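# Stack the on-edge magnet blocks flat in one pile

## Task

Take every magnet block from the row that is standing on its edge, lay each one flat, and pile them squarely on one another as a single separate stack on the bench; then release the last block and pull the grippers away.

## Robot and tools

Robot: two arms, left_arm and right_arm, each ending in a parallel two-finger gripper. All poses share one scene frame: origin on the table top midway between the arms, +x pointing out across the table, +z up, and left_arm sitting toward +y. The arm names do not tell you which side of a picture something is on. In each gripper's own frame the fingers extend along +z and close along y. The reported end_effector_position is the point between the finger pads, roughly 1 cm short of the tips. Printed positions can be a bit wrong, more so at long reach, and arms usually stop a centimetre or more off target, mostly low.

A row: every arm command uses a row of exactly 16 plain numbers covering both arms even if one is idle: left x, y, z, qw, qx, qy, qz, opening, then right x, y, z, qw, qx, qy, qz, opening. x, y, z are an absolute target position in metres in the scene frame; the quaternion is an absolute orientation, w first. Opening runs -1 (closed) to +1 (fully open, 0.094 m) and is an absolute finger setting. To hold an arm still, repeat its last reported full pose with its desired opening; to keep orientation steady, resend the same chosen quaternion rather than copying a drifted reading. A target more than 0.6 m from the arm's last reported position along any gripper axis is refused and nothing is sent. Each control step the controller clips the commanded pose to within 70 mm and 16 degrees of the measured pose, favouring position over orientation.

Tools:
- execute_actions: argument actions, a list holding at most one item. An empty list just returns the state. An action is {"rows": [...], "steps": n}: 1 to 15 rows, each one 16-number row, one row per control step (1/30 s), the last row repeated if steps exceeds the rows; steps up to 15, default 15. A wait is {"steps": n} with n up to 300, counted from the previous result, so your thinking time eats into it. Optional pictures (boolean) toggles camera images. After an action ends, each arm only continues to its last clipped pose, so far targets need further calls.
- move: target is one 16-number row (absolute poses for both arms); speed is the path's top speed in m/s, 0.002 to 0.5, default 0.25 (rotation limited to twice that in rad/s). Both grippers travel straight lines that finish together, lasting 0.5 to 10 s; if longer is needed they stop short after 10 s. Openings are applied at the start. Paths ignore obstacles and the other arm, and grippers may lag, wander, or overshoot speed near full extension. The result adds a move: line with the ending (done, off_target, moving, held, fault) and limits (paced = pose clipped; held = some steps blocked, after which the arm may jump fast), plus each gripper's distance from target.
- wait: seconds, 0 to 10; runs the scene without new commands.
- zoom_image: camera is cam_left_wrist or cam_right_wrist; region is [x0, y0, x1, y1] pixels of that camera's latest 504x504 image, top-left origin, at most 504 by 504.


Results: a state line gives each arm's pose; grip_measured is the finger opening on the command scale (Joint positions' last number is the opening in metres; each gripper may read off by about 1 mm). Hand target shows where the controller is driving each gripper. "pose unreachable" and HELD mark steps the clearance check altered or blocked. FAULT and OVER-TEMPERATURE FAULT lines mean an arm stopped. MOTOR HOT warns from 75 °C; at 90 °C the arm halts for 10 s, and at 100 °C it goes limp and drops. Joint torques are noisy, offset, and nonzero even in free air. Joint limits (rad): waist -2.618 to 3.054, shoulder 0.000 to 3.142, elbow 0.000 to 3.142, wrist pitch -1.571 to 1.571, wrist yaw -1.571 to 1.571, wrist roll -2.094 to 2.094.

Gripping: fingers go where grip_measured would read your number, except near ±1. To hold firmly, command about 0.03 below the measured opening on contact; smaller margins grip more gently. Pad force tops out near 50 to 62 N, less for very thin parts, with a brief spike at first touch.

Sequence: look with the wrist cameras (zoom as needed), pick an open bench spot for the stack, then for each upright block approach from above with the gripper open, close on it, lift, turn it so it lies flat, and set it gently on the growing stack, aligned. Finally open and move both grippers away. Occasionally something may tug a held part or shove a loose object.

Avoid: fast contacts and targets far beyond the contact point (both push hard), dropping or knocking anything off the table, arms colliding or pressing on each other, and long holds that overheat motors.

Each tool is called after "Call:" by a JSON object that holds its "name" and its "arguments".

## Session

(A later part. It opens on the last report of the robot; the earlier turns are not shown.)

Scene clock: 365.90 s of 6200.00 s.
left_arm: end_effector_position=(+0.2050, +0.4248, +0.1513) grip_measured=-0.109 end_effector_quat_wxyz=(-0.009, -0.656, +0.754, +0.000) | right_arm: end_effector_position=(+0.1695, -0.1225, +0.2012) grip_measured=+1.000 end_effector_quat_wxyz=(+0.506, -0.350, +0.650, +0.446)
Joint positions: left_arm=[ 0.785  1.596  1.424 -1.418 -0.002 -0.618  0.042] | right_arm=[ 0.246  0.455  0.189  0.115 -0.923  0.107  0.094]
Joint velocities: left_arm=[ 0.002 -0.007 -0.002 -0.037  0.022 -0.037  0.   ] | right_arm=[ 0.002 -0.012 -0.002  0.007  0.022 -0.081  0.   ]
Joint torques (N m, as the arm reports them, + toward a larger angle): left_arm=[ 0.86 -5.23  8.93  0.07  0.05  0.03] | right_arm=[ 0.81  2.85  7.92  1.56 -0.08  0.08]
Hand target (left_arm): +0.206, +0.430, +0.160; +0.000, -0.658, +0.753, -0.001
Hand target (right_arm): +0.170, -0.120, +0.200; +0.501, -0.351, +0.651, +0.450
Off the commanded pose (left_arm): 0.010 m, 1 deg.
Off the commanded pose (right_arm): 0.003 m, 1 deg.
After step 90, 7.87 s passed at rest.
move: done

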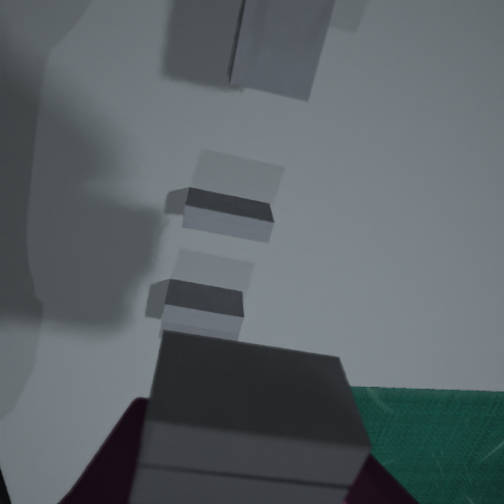

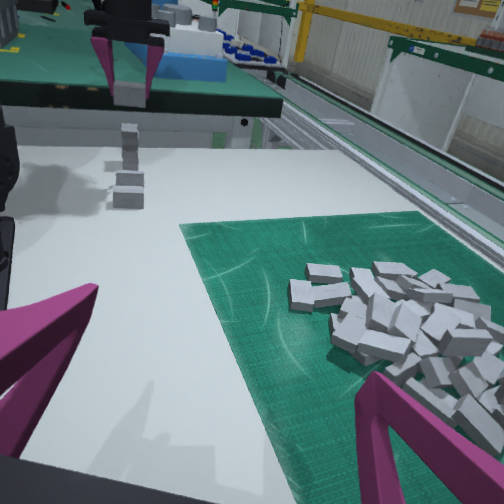

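Call:
{"name": "move", "arguments": {"target": [0.20, 0.33, 0.16, 0, -0.658, 0.753, 0, -0.135, 0.17, -0.12, 0.2, 0.5, -0.35, 0.65, 0.45, 1], "speed": 0.1}}

Scene clock: 383.67 s of 6200.00 s.
left_arm: end_effector_position=(+0.2029, +0.3333, +0.1529) grip_measured=-0.109 end_effector_quat_wxyz=(-0.010, -0.659, +0.752, +0.000) | right_arm: end_effector_position=(+0.1695, -0.1225, +0.2012) grip_measured=+1.000 end_effector_quat_wxyz=(+0.506, -0.350, +0.650, +0.446)
Joint positions: left_arm=[ 0.499  1.373  1.227 -1.445  0.003 -0.911  0.042] | right_arm=[ 0.246  0.455  0.189  0.115 -0.923  0.108  0.094]
Joint velocities: left_arm=[ 0.002 -0.002  0.007  0.081 -0.022 -0.051 -0.   ] | right_arm=[-0.007 -0.012 -0.007  0.007  0.007 -0.007  0.   ]
Joint torques (N m, as the arm reports them, + toward a larger angle): left_arm=[-1.05 -5.83  6.37  0.07 -0.09 -0.09] | right_arm=[ 0.77  2.86  7.97  1.58 -0.08  0.09]
Hand target (left_arm): +0.200, +0.330, +0.160; +0.002, -0.658, +0.753, +0.001
Hand target (right_arm): +0.170, -0.120, +0.200; +0.501, -0.350, +0.651, +0.450
Off the commanded pose (left_arm): 0.008 m, 1 deg.
Off the commanded pose (right_arm): 0.003 m, 1 deg.
After step 90, 13.30 s passed at rest.
move: done

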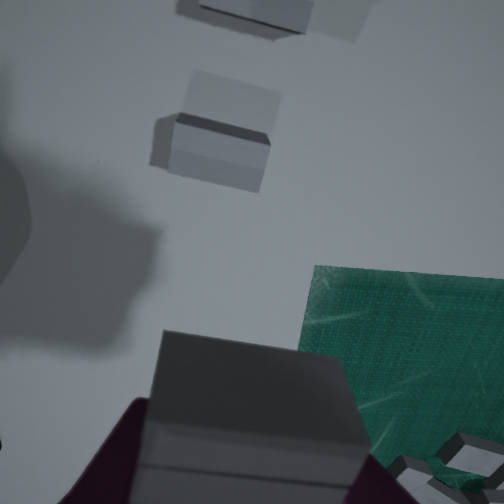

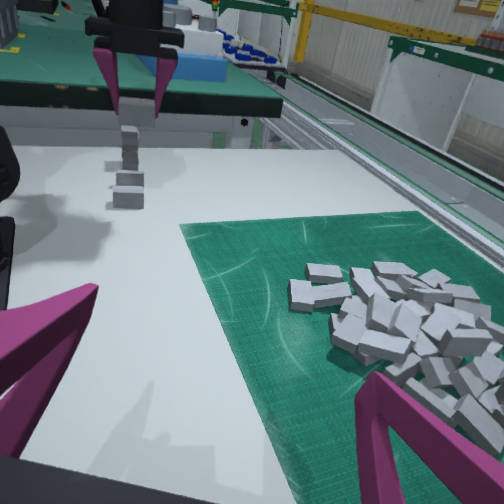

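Call:
{"name": "zoom_image", "arguments": {"camera": "cam_left_wrist", "region": [120, 0, 340, 220]}}

Call:
{"name": "zoom_image", "arguments": {"camera": "cam_right_wrist", "region": [80, 60, 180, 220]}}

Region (120, 0, 340, 220) of cam_left_wrist's 504x504 image, scaled by 2.291, with more detail than that image has.

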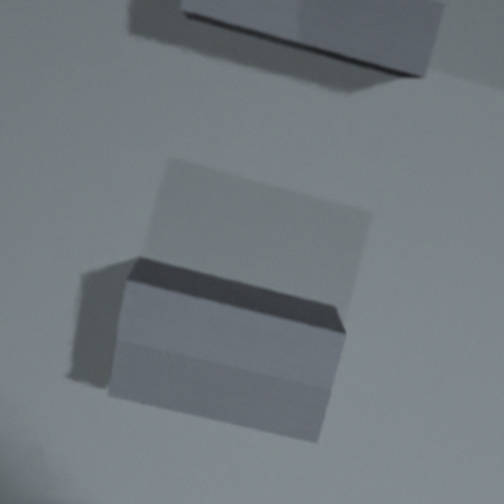

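Region (80, 60, 180, 220) of cam_right_wrist's 504x504 image, scaled by 3.150, with more detail than that image has; it fills the left 315 columns of this view, and the rest is white.

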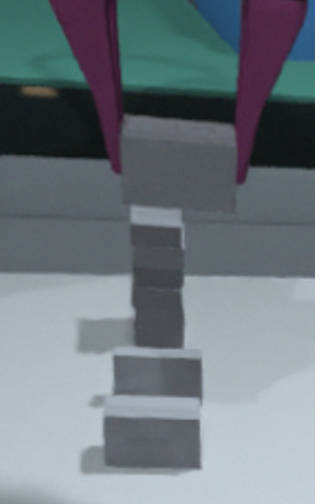

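Call:
{"name": "move", "arguments": {"target": [0.44, 0.395, 0.13, 0.6184, -0.1443, 0.7636, 0.1169, -0.135, 0.17, -0.12, 0.2, 0.5, -0.35, 0.65, 0.45, 1], "speed": 0.15}}

Scene clock: 463.53 s of 6200.00 s.
left_arm: end_effector_position=(+0.4310, +0.3878, +0.0907) grip_measured=-0.109 end_effector_quat_wxyz=(+0.570, -0.160, +0.800, +0.100) | right_arm: end_effector_position=(+0.1695, -0.1225, +0.2012) grip_measured=+1.000 end_effector_quat_wxyz=(+0.506, -0.350, +0.650, +0.446)
Joint positions: left_arm=[ 0.345  1.736  0.541  0.858  0.003 -0.022  0.042] | right_arm=[ 0.246  0.455  0.189  0.115 -0.923  0.108  0.094]
Joint velocities: left_arm=[-0.007  0.002 -0.002  0.022  0.022 -0.007  0.001] | right_arm=[-0.012 -0.002 -0.007 -0.037  0.007  0.037  0.   ]
Joint torques (N m, as the arm reports them, + toward a larger angle): left_arm=[ 1.06 -6.61  6.91  2.55  0.1   0.01] | right_arm=[ 0.88  2.77  7.98  1.55 -0.08  0.08]
Hand target (left_arm): +0.441, +0.396, +0.126; +0.619, -0.151, +0.763, +0.111
Hand target (right_arm): +0.170, -0.120, +0.200; +0.501, -0.350, +0.651, +0.450
Off the commanded pose (left_arm): 0.041 m, 7 deg.
Off the commanded pose (right_arm): 0.003 m, 1 deg.
After step 90, 70.57 s passed at rest.
move: off_target (left_arm)

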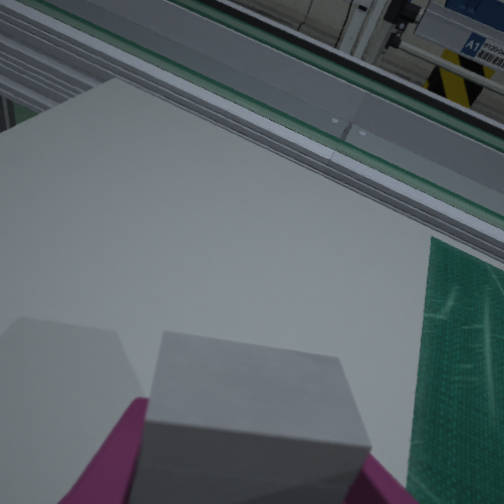

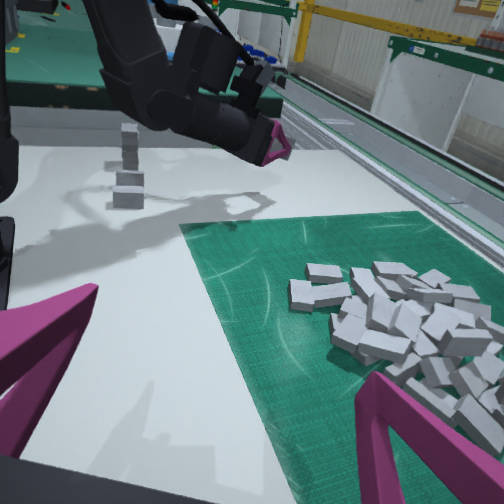

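Call:
{"name": "zoom_image", "arguments": {"camera": "cam_right_wrist", "region": [200, 60, 360, 220]}}

Region (200, 60, 360, 220) of cam_right_wrist's 504x504 image, scaled by 3.150, with more detail than that image has.

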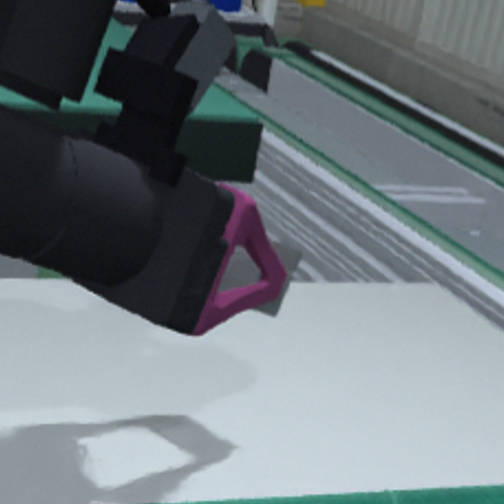

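Call:
{"name": "move", "arguments": {"target": [0.445, 0.397, 0.10, 0.6701, -0.1358, 0.7187, 0.1266, -0.135, 0.17, -0.12, 0.2, 0.5, -0.35, 0.65, 0.45, 1], "speed": 0.05}}

Scene clock: 482.50 s of 6200.00 s.
left_arm: end_effector_position=(+0.4389, +0.3906, +0.0663) grip_measured=-0.109 end_effector_quat_wxyz=(+0.625, -0.146, +0.758, +0.114) | right_arm: end_effector_position=(+0.1695, -0.1225, +0.2012) grip_measured=+1.000 end_effector_quat_wxyz=(+0.506, -0.350, +0.650, +0.446)
Joint positions: left_arm=[ 0.345  2.026  0.505  1.328  0.005 -0.009  0.042] | right_arm=[ 0.246  0.455  0.189  0.115 -0.923  0.108  0.094]
Joint velocities: left_arm=[-0.007 -0.002 -0.002 -0.022  0.081  0.037 -0.001] | right_arm=[ 0.012 -0.002 -0.022  0.051 -0.066 -0.037  0.   ]
Joint torques (N m, as the arm reports them, + toward a larger angle): left_arm=[ 0.98 -7.49  4.62  2.55  0.09  0.04] | right_arm=[ 0.81  2.84  7.94  1.56 -0.08  0.07]
Hand target (left_arm): +0.444, +0.397, +0.098; +0.669, -0.136, +0.720, +0.125
Hand target (right_arm): +0.170, -0.120, +0.200; +0.501, -0.350, +0.651, +0.450
Off the commanded pose (left_arm): 0.035 m, 7 deg.
Off the commanded pose (right_arm): 0.003 m, 1 deg.
After step 90, 12.77 s passed at rest.
move: off_target (left_arm)

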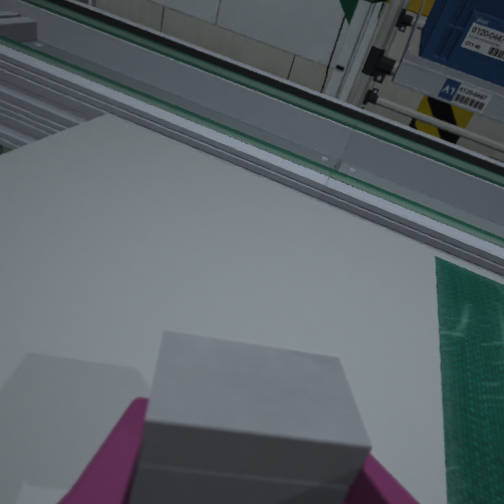

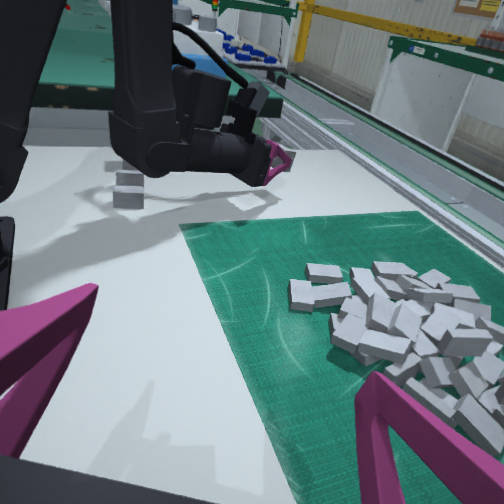

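Call:
{"name": "move", "arguments": {"target": [0.495, 0.418, 0.085, 0.6701, -0.1358, 0.7187, 0.1266, -0.135, 0.17, -0.12, 0.2, 0.5, -0.35, 0.65, 0.45, 1], "speed": 0.05}}

Scene clock: 496.97 s of 6200.00 s.
left_arm: end_effector_position=(+0.4824, +0.4076, +0.0455) grip_measured=-0.109 end_effector_quat_wxyz=(+0.620, -0.146, +0.762, +0.113) | right_arm: end_effector_position=(+0.1695, -0.1225, +0.2012) grip_measured=+1.000 end_effector_quat_wxyz=(+0.506, -0.350, +0.650, +0.446)
Joint positions: left_arm=[ 0.345  2.184  0.71   1.268  0.005 -0.007  0.042] | right_arm=[ 0.246  0.455  0.189  0.115 -0.923  0.108  0.094]
Joint velocities: left_arm=[ 0.002  0.012 -0.017 -0.007 -0.022  0.095 -0.001] | right_arm=[ 0.007  0.017  0.017 -0.022 -0.007  0.051  0.   ]
Joint torques (N m, as the arm reports them, + toward a larger angle): left_arm=[ 1.11 -9.28  6.76  2.47  0.09  0.04] | right_arm=[ 0.75  2.75  7.93  1.59 -0.06  0.09]
Hand target (left_arm): +0.493, +0.417, +0.084; +0.669, -0.136, +0.720, +0.126
Hand target (right_arm): +0.170, -0.120, +0.200; +0.501, -0.350, +0.651, +0.450
Off the commanded pose (left_arm): 0.043 m, 8 deg.
Off the commanded pose (right_arm): 0.003 m, 1 deg.
After step 90, 9.87 s passed at rest.
move: off_target (left_arm)

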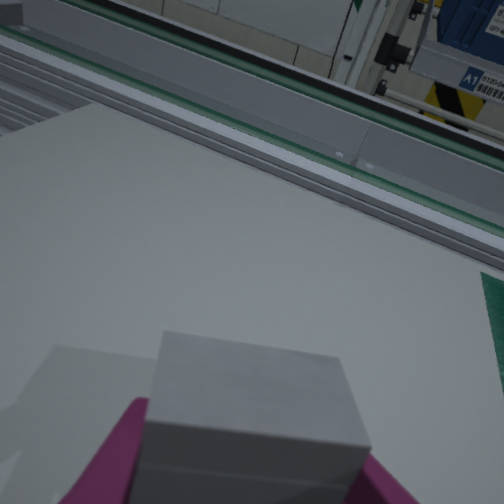

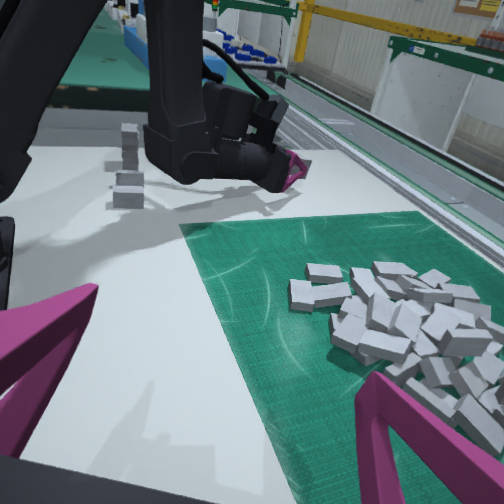

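Call:
{"name": "zoom_image", "arguments": {"camera": "cam_right_wrist", "region": [230, 110, 350, 230]}}

Region (230, 110, 350, 230) of cam_right_wrist's 504x504 image, scaled by 4.200, with more detail than that image has.

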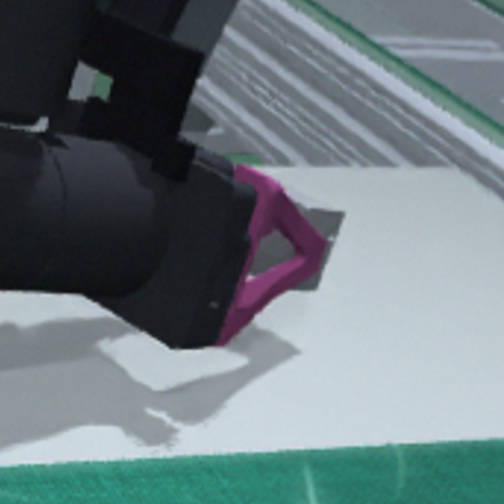

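Call:
{"name": "move", "arguments": {"target": [0.495, 0.418, 0.072, 0.6701, -0.1358, 0.7187, 0.1266, -0.135, 0.17, -0.12, 0.2, 0.5, -0.35, 0.65, 0.45, 1], "speed": 0.02}}

Scene clock: 513.80 s of 6200.00 s.
left_arm: end_effector_position=(+0.4805, +0.4069, +0.0311) grip_measured=-0.109 end_effector_quat_wxyz=(+0.616, -0.146, +0.766, +0.112) | right_arm: end_effector_position=(+0.1695, -0.1225, +0.2012) grip_measured=+1.000 end_effector_quat_wxyz=(+0.506, -0.350, +0.650, +0.446)
Joint positions: left_arm=[ 0.345  2.233  0.71   1.305  0.005 -0.007  0.042] | right_arm=[ 0.246  0.455  0.189  0.115 -0.923  0.108  0.094]
Joint velocities: left_arm=[ 0.007 -0.022  0.007  0.007 -0.037 -0.022 -0.001] | right_arm=[ 0.007 -0.002  0.017 -0.022  0.022 -0.037  0.   ]
Joint torques (N m, as the arm reports them, + toward a larger angle): left_arm=[ 1.1  -8.99  6.76  2.54  0.12  0.05] | right_arm=[ 0.77  2.84  7.93  1.56 -0.08  0.08]
Hand target (left_arm): +0.492, +0.417, +0.072; +0.669, -0.136, +0.720, +0.126
Hand target (right_arm): +0.170, -0.120, +0.200; +0.501, -0.350, +0.651, +0.450
Off the commanded pose (left_arm): 0.045 m, 9 deg.
Off the commanded pose (right_arm): 0.003 m, 1 deg.
After step 90, 10.17 s passed at rest.
move: off_target (left_arm)

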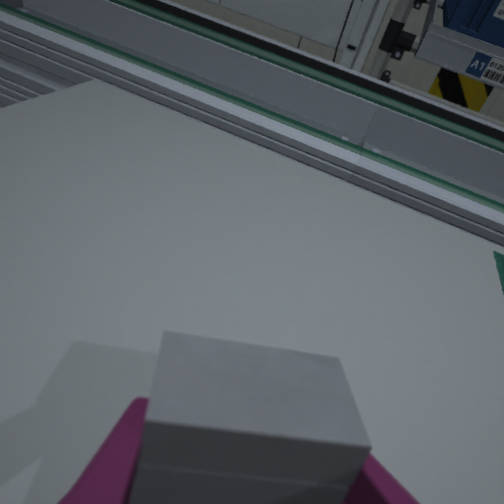

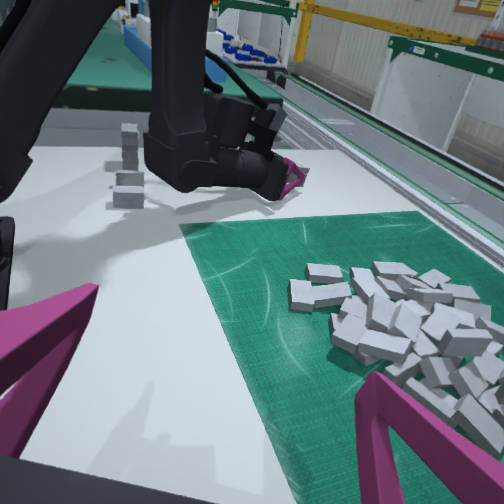

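Call:
{"name": "zoom_image", "arguments": {"camera": "cam_right_wrist", "region": [230, 120, 330, 220]}}

Region (230, 120, 330, 220) of cam_right_wrist's 504x504 image, scaled by 5.040, with more detail than that image has.

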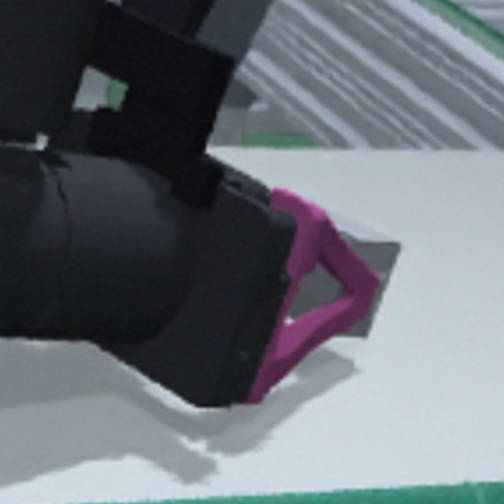

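Call:
{"name": "move", "arguments": {"target": [0.495, 0.418, 0.064, 0.6701, -0.1358, 0.7187, 0.1266, -0.135, 0.17, -0.12, 0.2, 0.5, -0.35, 0.65, 0.45, 1], "speed": 0.02}}

Scene clock: 523.00 s of 6200.00 s.
left_arm: end_effector_position=(+0.4821, +0.4075, +0.0238) grip_measured=-0.109 end_effector_quat_wxyz=(+0.617, -0.146, +0.765, +0.113) | right_arm: end_effector_position=(+0.1695, -0.1225, +0.2012) grip_measured=+1.000 end_effector_quat_wxyz=(+0.506, -0.350, +0.650, +0.446)
Joint positions: left_arm=[ 0.345  2.272  0.722  1.336  0.005 -0.006  0.042] | right_arm=[ 0.246  0.455  0.189  0.115 -0.923  0.108  0.094]
Joint velocities: left_arm=[-0.007  0.017 -0.007 -0.051  0.051 -0.037 -0.   ] | right_arm=[ 0.017 -0.002 -0.002  0.007  0.022 -0.022  0.   ]
Joint torques (N m, as the arm reports them, + toward a larger angle): left_arm=[ 1.15 -9.39  6.17  2.54  0.08  0.04] | right_arm=[ 0.76  2.8   7.89  1.56 -0.07  0.09]
Hand target (left_arm): +0.493, +0.417, +0.064; +0.669, -0.136, +0.720, +0.126
Hand target (right_arm): +0.170, -0.120, +0.200; +0.501, -0.350, +0.651, +0.450
Off the commanded pose (left_arm): 0.043 m, 8 deg.
Off the commanded pose (right_arm): 0.003 m, 1 deg.
After step 90, 2.27 s passed at rest.
move: off_target (left_arm)

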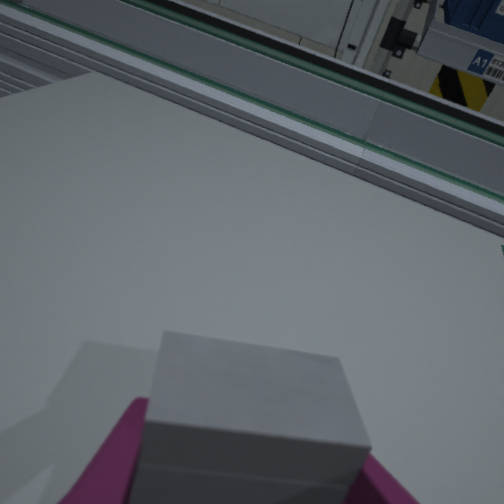

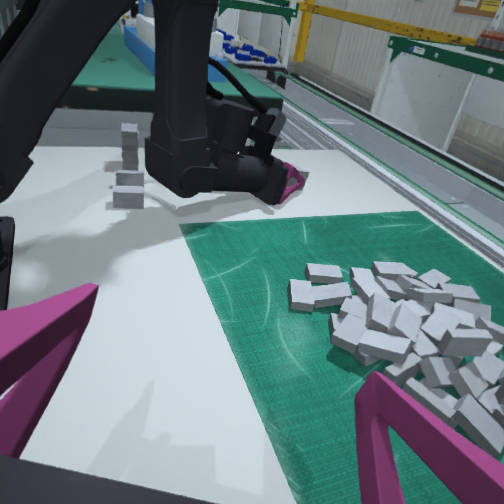

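Call:
{"name": "zoom_image", "arguments": {"camera": "cam_right_wrist", "region": [240, 140, 320, 220]}}

Region (240, 140, 320, 220) of cam_right_wrist's 504x504 image, scaled by 6.300, with more detail than that image has.

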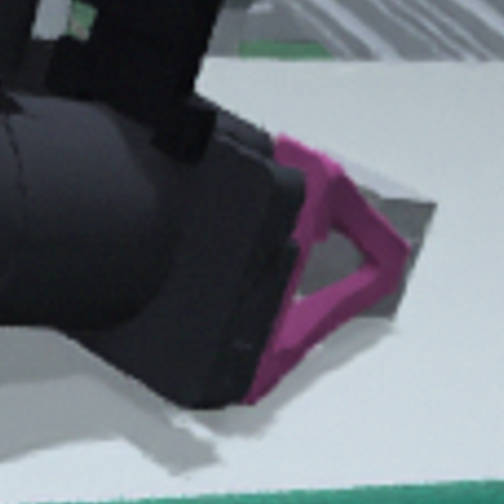

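Call:
{"name": "move", "arguments": {"target": [0.495, 0.418, 0.058, 0.6701, -0.1358, 0.7187, 0.1266, -0.135, 0.17, -0.12, 0.2, 0.5, -0.35, 0.65, 0.45, 1], "speed": 0.02}}

Scene clock: 534.37 s of 6200.00 s.
left_arm: end_effector_position=(+0.4820, +0.4074, +0.0227) grip_measured=-0.109 end_effector_quat_wxyz=(+0.623, -0.145, +0.760, +0.114) | right_arm: end_effector_position=(+0.1695, -0.1225, +0.2012) grip_measured=+1.000 end_effector_quat_wxyz=(+0.506, -0.350, +0.650, +0.446)
Joint positions: left_arm=[ 0.345  2.293  0.722  1.372  0.006 -0.006  0.042] | right_arm=[ 0.246  0.455  0.189  0.115 -0.923  0.108  0.094]
Joint velocities: left_arm=[-0.007  0.012  0.002 -0.037 -0.066 -0.022 -0.001] | right_arm=[ 0.002 -0.017 -0.012 -0.007 -0.081  0.007  0.   ]
Joint torques (N m, as the arm reports them, + toward a larger angle): left_arm=[ 1.22 -9.05  6.59  2.41  0.1   0.03] | right_arm=[ 0.81  2.8   7.93  1.56 -0.09  0.07]
Hand target (left_arm): +0.493, +0.417, +0.058; +0.669, -0.136, +0.720, +0.126
Hand target (right_arm): +0.170, -0.120, +0.200; +0.501, -0.350, +0.651, +0.450
Off the commanded pose (left_arm): 0.039 m, 7 deg.
Off the commanded pose (right_arm): 0.003 m, 1 deg.
After step 90, 4.50 s passed at rest.
move: off_target (left_arm)

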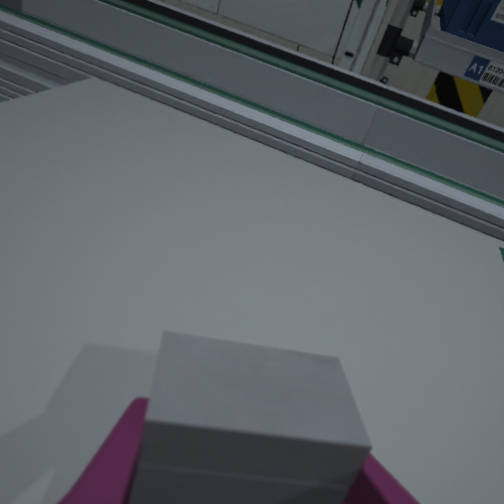

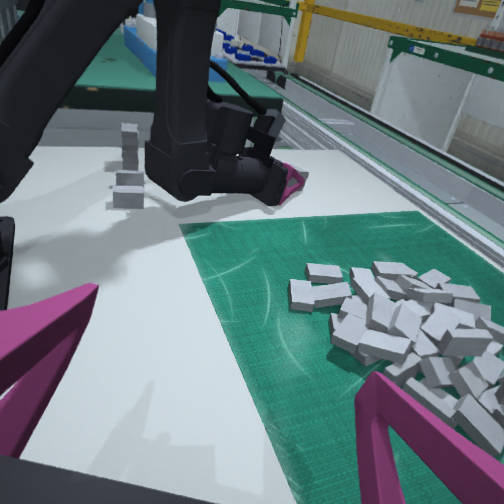

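Call:
{"name": "move", "arguments": {"target": [0.495, 0.418, 0.052, 0.6701, -0.1358, 0.7187, 0.1266, -0.135, 0.17, -0.12, 0.2, 0.5, -0.35, 0.65, 0.45, 1], "speed": 0.02}}

Scene clock: 542.93 s of 6200.00 s.
left_arm: end_effector_position=(+0.4859, +0.4087, +0.0241) grip_measured=-0.109 end_effector_quat_wxyz=(+0.633, -0.143, +0.752, +0.116) | right_arm: end_effector_position=(+0.1695, -0.1225, +0.2012) grip_measured=+1.000 end_effector_quat_wxyz=(+0.506, -0.350, +0.650, +0.446)
Joint positions: left_arm=[ 0.345  2.317  0.739  1.405  0.006 -0.006  0.042] | right_arm=[ 0.246  0.455  0.189  0.115 -0.923  0.108  0.094]
Joint velocities: left_arm=[ 0.002 -0.007 -0.002  0.022 -0.022  0.007 -0.001] | right_arm=[ 0.002 -0.017 -0.007  0.037 -0.022 -0.037  0.   ]
Joint torques (N m, as the arm reports them, + toward a larger angle): left_arm=[ 1.13 -8.85  5.79  2.28  0.07  0.01] | right_arm=[ 0.84  2.82  7.89  1.55 -0.09  0.09]
Hand target (left_arm): +0.494, +0.418, +0.052; +0.670, -0.136, +0.719, +0.126
Hand target (right_arm): +0.170, -0.120, +0.200; +0.501, -0.350, +0.651, +0.450
Off the commanded pose (left_arm): 0.031 m, 6 deg.
Off the commanded pose (right_arm): 0.003 m, 1 deg.
After step 90, 2.13 s passed at rest.
move: off_target (left_arm)

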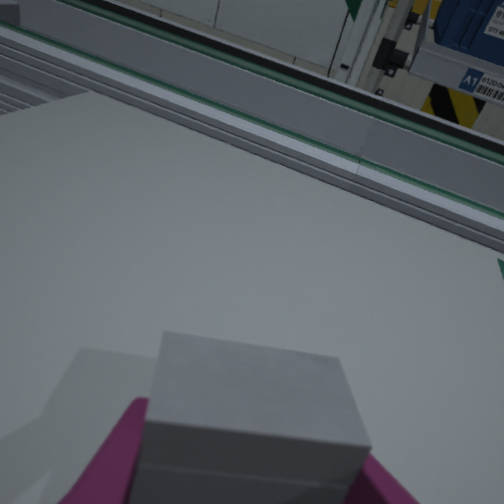

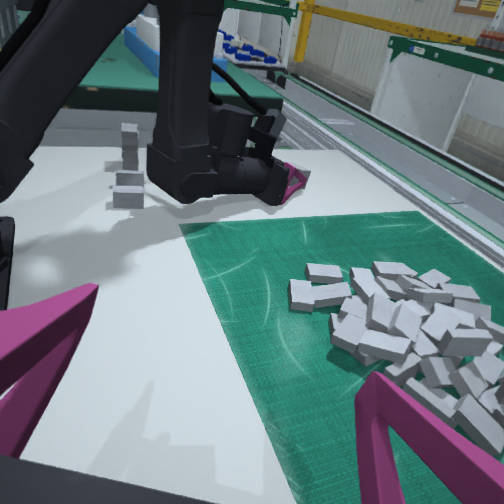

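Call:
{"name": "move", "arguments": {"target": [0.495, 0.418, 0.047, 0.6701, -0.1358, 0.7187, 0.1266, -0.135, 0.17, -0.12, 0.2, 0.5, -0.35, 0.65, 0.45, 1], "speed": 0.02}}

Scene clock: 549.40 s of 6200.00 s.
left_arm: end_effector_position=(+0.4858, +0.4087, +0.0250) grip_measured=-0.109 end_effector_quat_wxyz=(+0.640, -0.141, +0.746, +0.117) | right_arm: end_effector_position=(+0.1695, -0.1225, +0.2012) grip_measured=+1.000 end_effector_quat_wxyz=(+0.506, -0.350, +0.650, +0.446)
Joint positions: left_arm=[ 0.345  2.333  0.739  1.439  0.007 -0.006  0.042] | right_arm=[ 0.246  0.455  0.189  0.115 -0.923  0.108  0.094]
Joint velocities: left_arm=[-0.002 -0.017  0.002 -0.066  0.007  0.066  0.   ] | right_arm=[-0.012 -0.002 -0.007  0.007  0.066 -0.051  0.   ]
Joint torques (N m, as the arm reports them, + toward a larger angle): left_arm=[ 1.13 -8.5   6.13  2.12  0.06  0.01] | right_arm=[ 0.87  2.8   7.97  1.56 -0.08  0.06]
Hand target (left_arm): +0.494, +0.418, +0.047; +0.670, -0.136, +0.719, +0.126
Hand target (right_arm): +0.170, -0.120, +0.200; +0.501, -0.350, +0.651, +0.450
Off the commanded pose (left_arm): 0.026 m, 5 deg.
Off the commanded pose (right_arm): 0.003 m, 1 deg.
After step 90, 0.67 s passed at rest.
move: off_target (left_arm)

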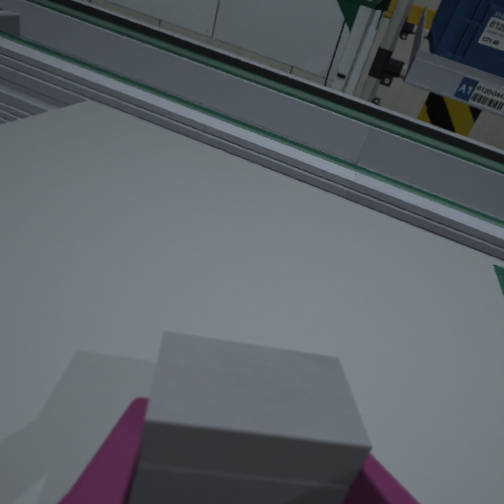

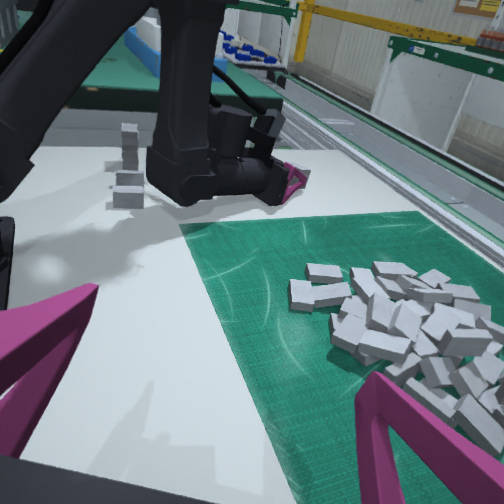

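Call:
{"name": "move", "arguments": {"target": [0.495, 0.418, 0.047, 0.6701, -0.1358, 0.7187, 0.1266, 0.25, 0.17, -0.12, 0.2, 0.5, -0.35, 0.65, 0.45, 1], "speed": 0.02}}

Scene clock: 555.67 s of 6200.00 s.
left_arm: end_effector_position=(+0.4905, +0.4105, +0.0339) grip_measured=+0.248 end_effector_quat_wxyz=(+0.652, -0.139, +0.736, +0.119) | right_arm: end_effector_position=(+0.1695, -0.1225, +0.2012) grip_measured=+1.000 end_effector_quat_wxyz=(+0.506, -0.350, +0.650, +0.446)
Joint positions: left_arm=[ 0.345  2.333  0.755  1.456  0.007 -0.006  0.059] | right_arm=[ 0.246  0.455  0.189  0.115 -0.923  0.108  0.094]
Joint velocities: left_arm=[-0.002 -0.012 -0.002 -0.037 -0.051  0.007  0.   ] | right_arm=[-0.007  0.017 -0.002 -0.022  0.007  0.037  0.   ]
Joint torques (N m, as the arm reports them, + toward a larger angle): left_arm=[ 1.19 -8.44  5.12  1.98  0.06  0.02] | right_arm=[ 0.77  2.76  7.9   1.57 -0.07  0.07]
Hand target (left_arm): +0.495, +0.418, +0.047; +0.670, -0.136, +0.719, +0.126
Hand target (right_arm): +0.170, -0.120, +0.200; +0.501, -0.350, +0.651, +0.450
Off the commanded pose (left_arm): 0.016 m, 3 deg.
Off the commanded pose (right_arm): 0.003 m, 1 deg.
After step 90, 0.93 s passed at rest.
move: off_target (left_arm)

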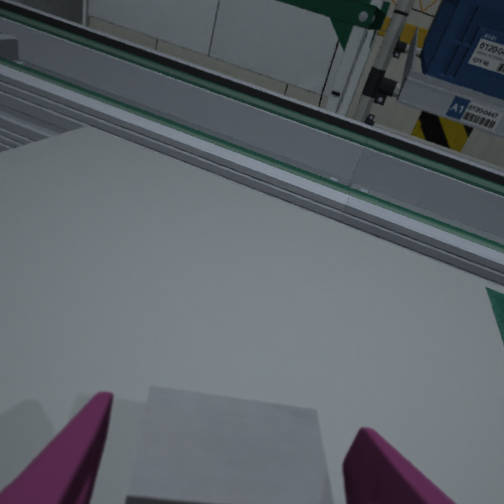

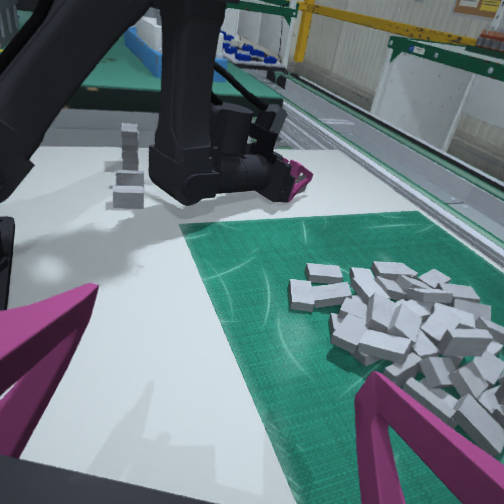

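Call:
{"name": "move", "arguments": {"target": [0.425, 0.391, 0.10, 0.6701, -0.1358, 0.7187, 0.1266, 0.25, 0.17, -0.12, 0.2, 0.5, -0.35, 0.65, 0.45, 1], "speed": 0.08}}

Scene clock: 560.97 s of 6200.00 s.
left_arm: end_effector_position=(+0.4285, +0.3891, +0.0891) grip_measured=+0.248 end_effector_quat_wxyz=(+0.660, -0.140, +0.728, +0.122) | right_arm: end_effector_position=(+0.1695, -0.1225, +0.2012) grip_measured=+1.000 end_effector_quat_wxyz=(+0.506, -0.350, +0.650, +0.446)
Joint positions: left_arm=[ 0.353  2.005  0.448  1.457  0.009 -0.006  0.059] | right_arm=[ 0.246  0.455  0.189  0.115 -0.923  0.108  0.094]
Joint velocities: left_arm=[ 0.002  0.007 -0.007 -0.022 -0.007 -0.007 -0.   ] | right_arm=[-0.002 -0.012 -0.007 -0.051 -0.007 -0.066  0.   ]
Joint torques (N m, as the arm reports them, + toward a larger angle): left_arm=[ 0.99 -8.65  2.39  1.77  0.11  0.02] | right_arm=[ 0.91  2.78  7.94  1.57 -0.08  0.08]
Hand target (left_arm): +0.426, +0.391, +0.101; +0.670, -0.136, +0.719, +0.126
Hand target (right_arm): +0.170, -0.120, +0.200; +0.501, -0.350, +0.651, +0.450
Off the commanded pose (left_arm): 0.012 m, 2 deg.
Off the commanded pose (right_arm): 0.003 m, 1 deg.
After step 90, 0.77 s passed at rest.
move: off_target (left_arm)

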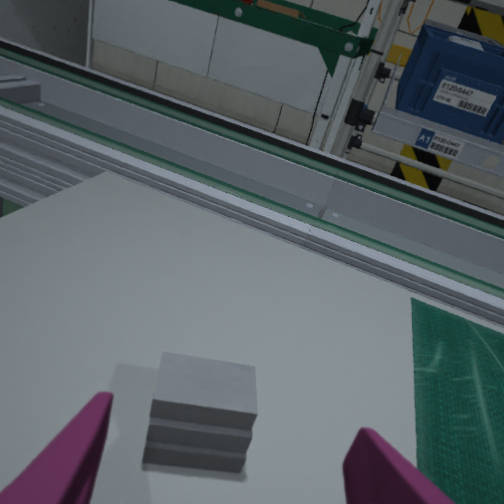

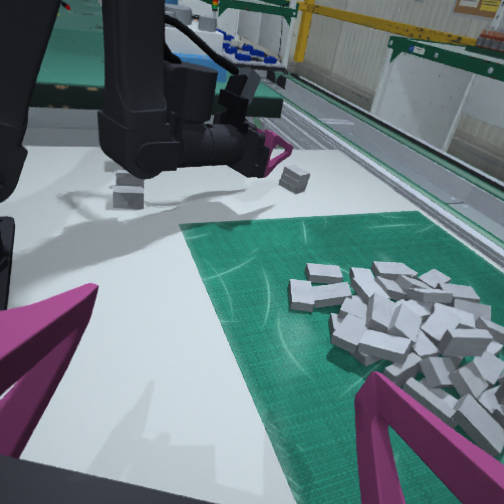

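A three-block stack now lies flat. Let me zoom in.

Call:
{"name": "zoom_image", "arguments": {"camera": "cam_left_wrist", "region": [100, 320, 300, 504]}}

Call:
{"name": "zoom_image", "arguments": {"camera": "cam_right_wrist", "region": [255, 140, 335, 220]}}

Region (100, 320, 300, 504) of cam_left_wrist's 504x504 image, scaled by 2.520, with more detail than that image has; it fills the top 464 rows of this view, and the rest is white.

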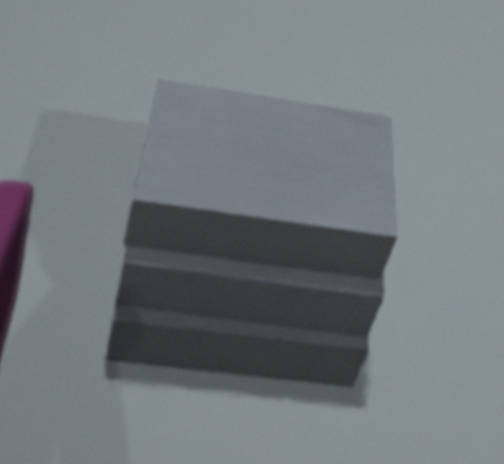

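Region (255, 140, 335, 220) of cam_right_wrist's 504x504 image, scaled by 6.300, with more detail than that image has.

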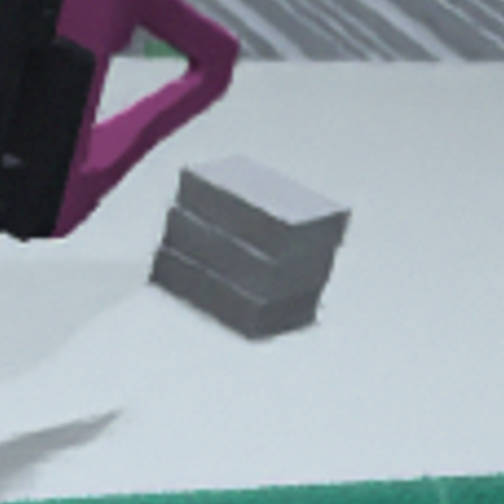

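Call:
{"name": "move", "arguments": {"target": [0.205, 0.390, 0.11, 0, 0.0698, 0.9976, 0, 1, 0.17, -0.12, 0.2, 0.5, -0.35, 0.65, 0.45, 1], "speed": 0.2}}

Scene clock: 650.60 s of 6200.00 s.
left_arm: end_effector_position=(+0.2001, +0.3821, +0.1089) grip_measured=+1.000 end_effector_quat_wxyz=(-0.007, +0.073, +0.997, +0.001) | right_arm: end_effector_position=(+0.1695, -0.1225, +0.2012) grip_measured=+1.000 end_effector_quat_wxyz=(+0.506, -0.350, +0.650, +0.446)
Joint positions: left_arm=[ 0.671  1.462  1.128 -1.245 -0.011  0.846  0.094] | right_arm=[ 0.246  0.455  0.189  0.115 -0.923  0.108  0.094]
Joint velocities: left_arm=[ 0.012  0.022 -0.007 -0.007  0.007  0.007  0.   ] | right_arm=[-0.007 -0.007  0.007 -0.022 -0.051 -0.007  0.   ]
Joint torques (N m, as the arm reports them, + toward a larger angle): left_arm=[ 1.   -3.72  8.58  0.16 -0.05  0.03] | right_arm=[ 0.77  2.87  7.93  1.58 -0.07  0.06]
Hand target (left_arm): +0.201, +0.388, +0.115; -0.005, +0.070, +0.997, +0.007
Hand target (right_arm): +0.170, -0.120, +0.200; +0.501, -0.350, +0.651, +0.450
Off the commanded pose (left_arm): 0.009 m, 1 deg.
Off the commanded pose (right_arm): 0.003 m, 1 deg.
After step 90, 82.20 s passed at rest.
move: done

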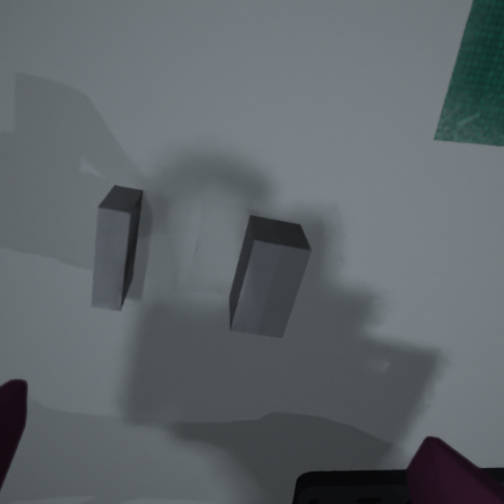

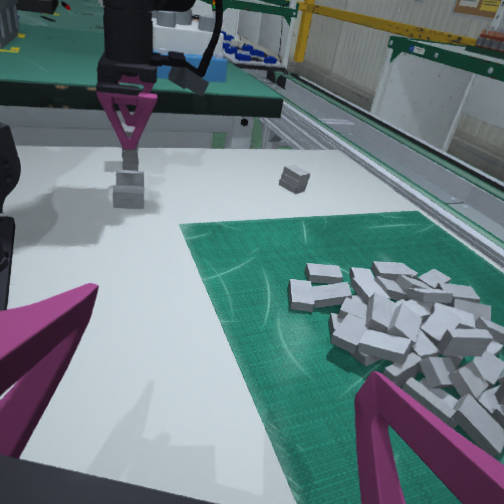

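Call:
{"name": "move", "arguments": {"target": [0.206, 0.396, 0.055, 0, 0.0698, 0.9976, 0, 1, 0.17, -0.12, 0.2, 0.5, -0.35, 0.65, 0.45, 1], "speed": 0.08}}

Scene clock: 659.30 s of 6200.00 s.
left_arm: end_effector_position=(+0.2032, +0.3926, +0.0558) grip_measured=+1.000 end_effector_quat_wxyz=(-0.010, +0.073, +0.997, -0.002) | right_arm: end_effector_position=(+0.1695, -0.1225, +0.2012) grip_measured=+1.000 end_effector_quat_wxyz=(+0.506, -0.350, +0.650, +0.446)
Joint positions: left_arm=[ 0.694  1.548  0.992 -1.032 -0.012  0.869  0.094] | right_arm=[ 0.246  0.455  0.189  0.115 -0.923  0.108  0.094]
Joint velocities: left_arm=[-0.002 -0.017  0.002 -0.022 -0.022 -0.037  0.   ] | right_arm=[ 0.002  0.007 -0.007 -0.022  0.022 -0.007  0.   ]
Joint torques (N m, as the arm reports them, + toward a larger angle): left_arm=[ 1.01 -4.43  5.61  0.42  0.1   0.02] | right_arm=[ 0.8   2.75  7.92  1.57 -0.09  0.07]
Hand target (left_arm): +0.206, +0.396, +0.055; -0.000, +0.070, +0.998, -0.000
Hand target (right_arm): +0.170, -0.120, +0.200; +0.501, -0.350, +0.651, +0.450
Off the commanded pose (left_arm): 0.004 m, 1 deg.
Off the commanded pose (right_arm): 0.003 m, 1 deg.
After step 90, 4.47 s passed at rest.
move: done

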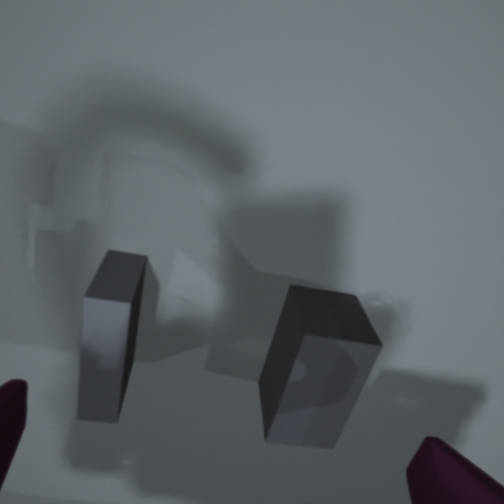

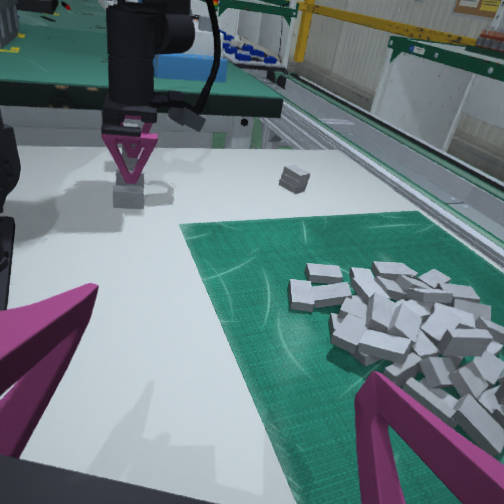

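Call:
{"name": "execute_actions", "arguments": {"actions": []}}

Scene clock: 674.53 s of 6200.00 s.
left_arm: end_effector_position=(+0.2034, +0.3928, +0.0558) grip_measured=+1.000 end_effector_quat_wxyz=(-0.010, +0.073, +0.997, -0.001) | right_arm: end_effector_position=(+0.1695, -0.1225, +0.2012) grip_measured=+1.000 end_effector_quat_wxyz=(+0.506, -0.350, +0.650, +0.446)
Joint positions: left_arm=[ 0.694  1.548  0.992 -1.03  -0.012  0.869  0.094] | right_arm=[ 0.246  0.455  0.189  0.115 -0.923  0.108  0.094]
Joint velocities: left_arm=[ 0.002  0.027 -0.027 -0.007 -0.022  0.037  0.   ] | right_arm=[-0.032  0.002 -0.002  0.051 -0.066 -0.022  0.   ]
Joint torques (N m, as the arm reports them, + toward a larger angle): left_arm=[ 0.95 -4.44  5.59  0.41  0.13  0.02] | right_arm=[ 0.8   2.89  7.91  1.56 -0.07  0.08]
Hand target (left_arm): +0.206, +0.396, +0.055; -0.000, +0.070, +0.998, -0.000
Hand target (right_arm): +0.170, -0.120, +0.200; +0.501, -0.350, +0.651, +0.450
Off the commanded pose (left_arm): 0.004 m, 1 deg.
Off the commanded pose (right_arm): 0.003 m, 1 deg.
Steps of this call (steps 1 to 90: nothing new was sent; then 12.23 s passed at rest). Readings (end_effector_position):
1: left_arm (+0.2033, +0.3927, +0.0558) | right_arm (+0.1695, -0.1225, +0.2012)
2: left_arm (+0.2033, +0.3927, +0.0558) | right_arm (+0.1695, -0.1225, +0.2012)
4: left_arm (+0.2034, +0.3927, +0.0558) | right_arm (+0.1695, -0.1225, +0.2012)
8: left_arm (+0.2034, +0.3928, +0.0558) | right_arm (+0.1695, -0.1225, +0.2012)
90: the state above

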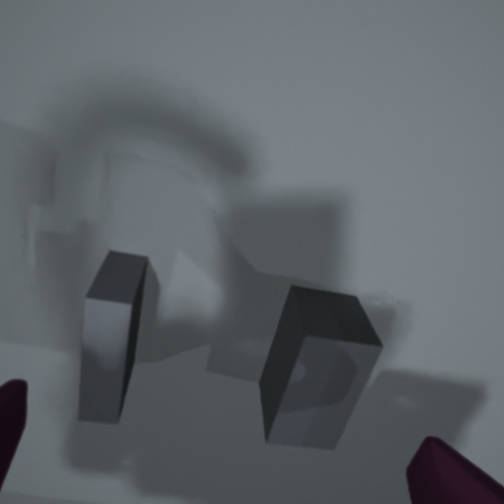

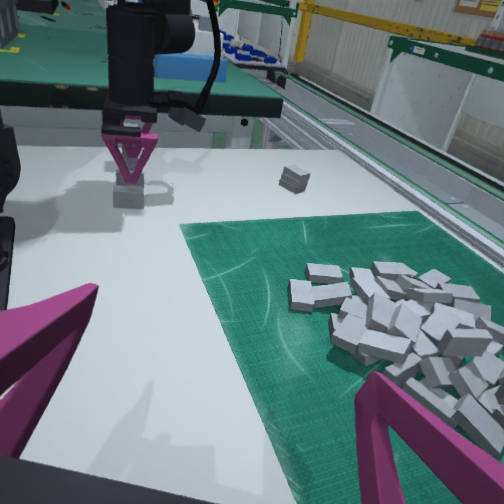

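Call:
{"name": "zoom_image", "arguments": {"camera": "cam_left_wrist", "region": [0, 220, 504, 504]}}

Call:
{"name": "zoom_image", "arguments": {"camera": "cam_right_wrist", "region": [70, 120, 210, 230]}}

Region (0, 220, 504, 504) of cam_left_wrist's 504x504 image, scaled by 1.000; it fills the top 284 rows of this view, and the rest is white.

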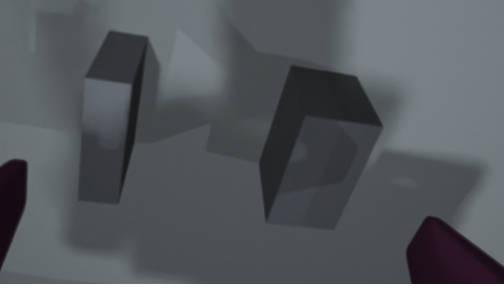

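Region (70, 120, 210, 230) of cam_right_wrist's 504x504 image, scaled by 3.600, with more detail than that image has; it fills the top 396 rows of this view, and the rest is white.

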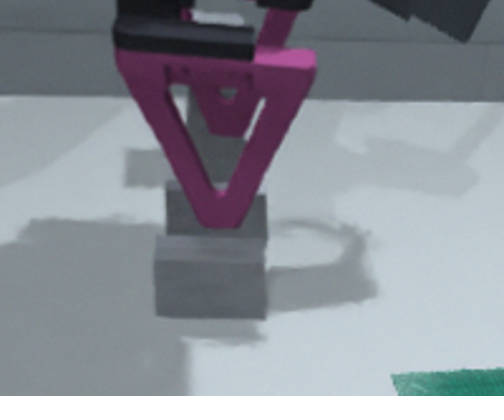

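Call:
{"name": "move", "arguments": {"target": [0.206,0.396,0.034, 0,0.0698,0.9976,0, 1, 0.17,-0.12,0.2, 0.5,-0.35,0.65,0.45, 1], "speed": 0.08}}

Scene clock: 690.67 s of 6200.00 s.
left_arm: end_effector_position=(+0.2037, +0.3930, +0.0355) grip_measured=+1.000 end_effector_quat_wxyz=(-0.009, +0.073, +0.997, -0.001) | right_arm: end_effector_position=(+0.1695, -0.1225, +0.2012) grip_measured=+1.000 end_effector_quat_wxyz=(+0.506, -0.350, +0.650, +0.446)
Joint positions: left_arm=[ 0.694  1.577  0.935 -0.943 -0.012  0.869  0.094] | right_arm=[ 0.246  0.455  0.189  0.115 -0.923  0.108  0.094]
Joint velocities: left_arm=[-0.002 -0.012 -0.012  0.037  0.007  0.051  0.   ] | right_arm=[ 0.007  0.007 -0.002 -0.037  0.022 -0.081  0.   ]
Joint torques (N m, as the arm reports them, + toward a larger angle): left_arm=[ 0.93 -4.45  5.35  0.38  0.1   0.02] | right_arm=[ 0.8   2.78  7.94  1.55 -0.05  0.08]
Hand target (left_arm): +0.206, +0.396, +0.034; +0.000, +0.070, +0.998, +0.000
Hand target (right_arm): +0.170, -0.120, +0.200; +0.501, -0.350, +0.651, +0.450
Off the commanded pose (left_arm): 0.004 m, 1 deg.
Off the commanded pose (right_arm): 0.003 m, 1 deg.
After step 90, 12.20 s passed at rest.
move: done

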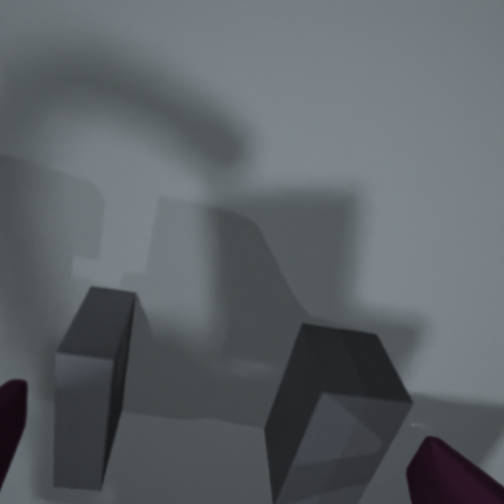

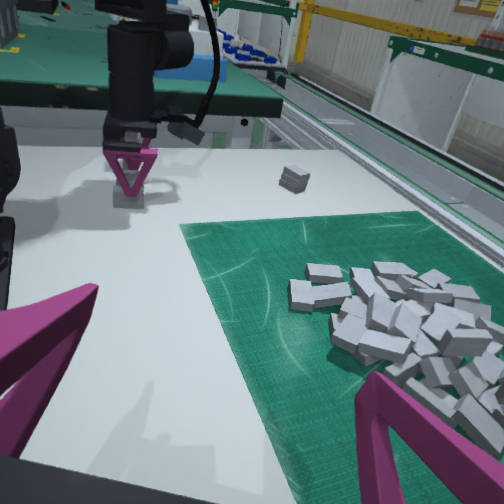

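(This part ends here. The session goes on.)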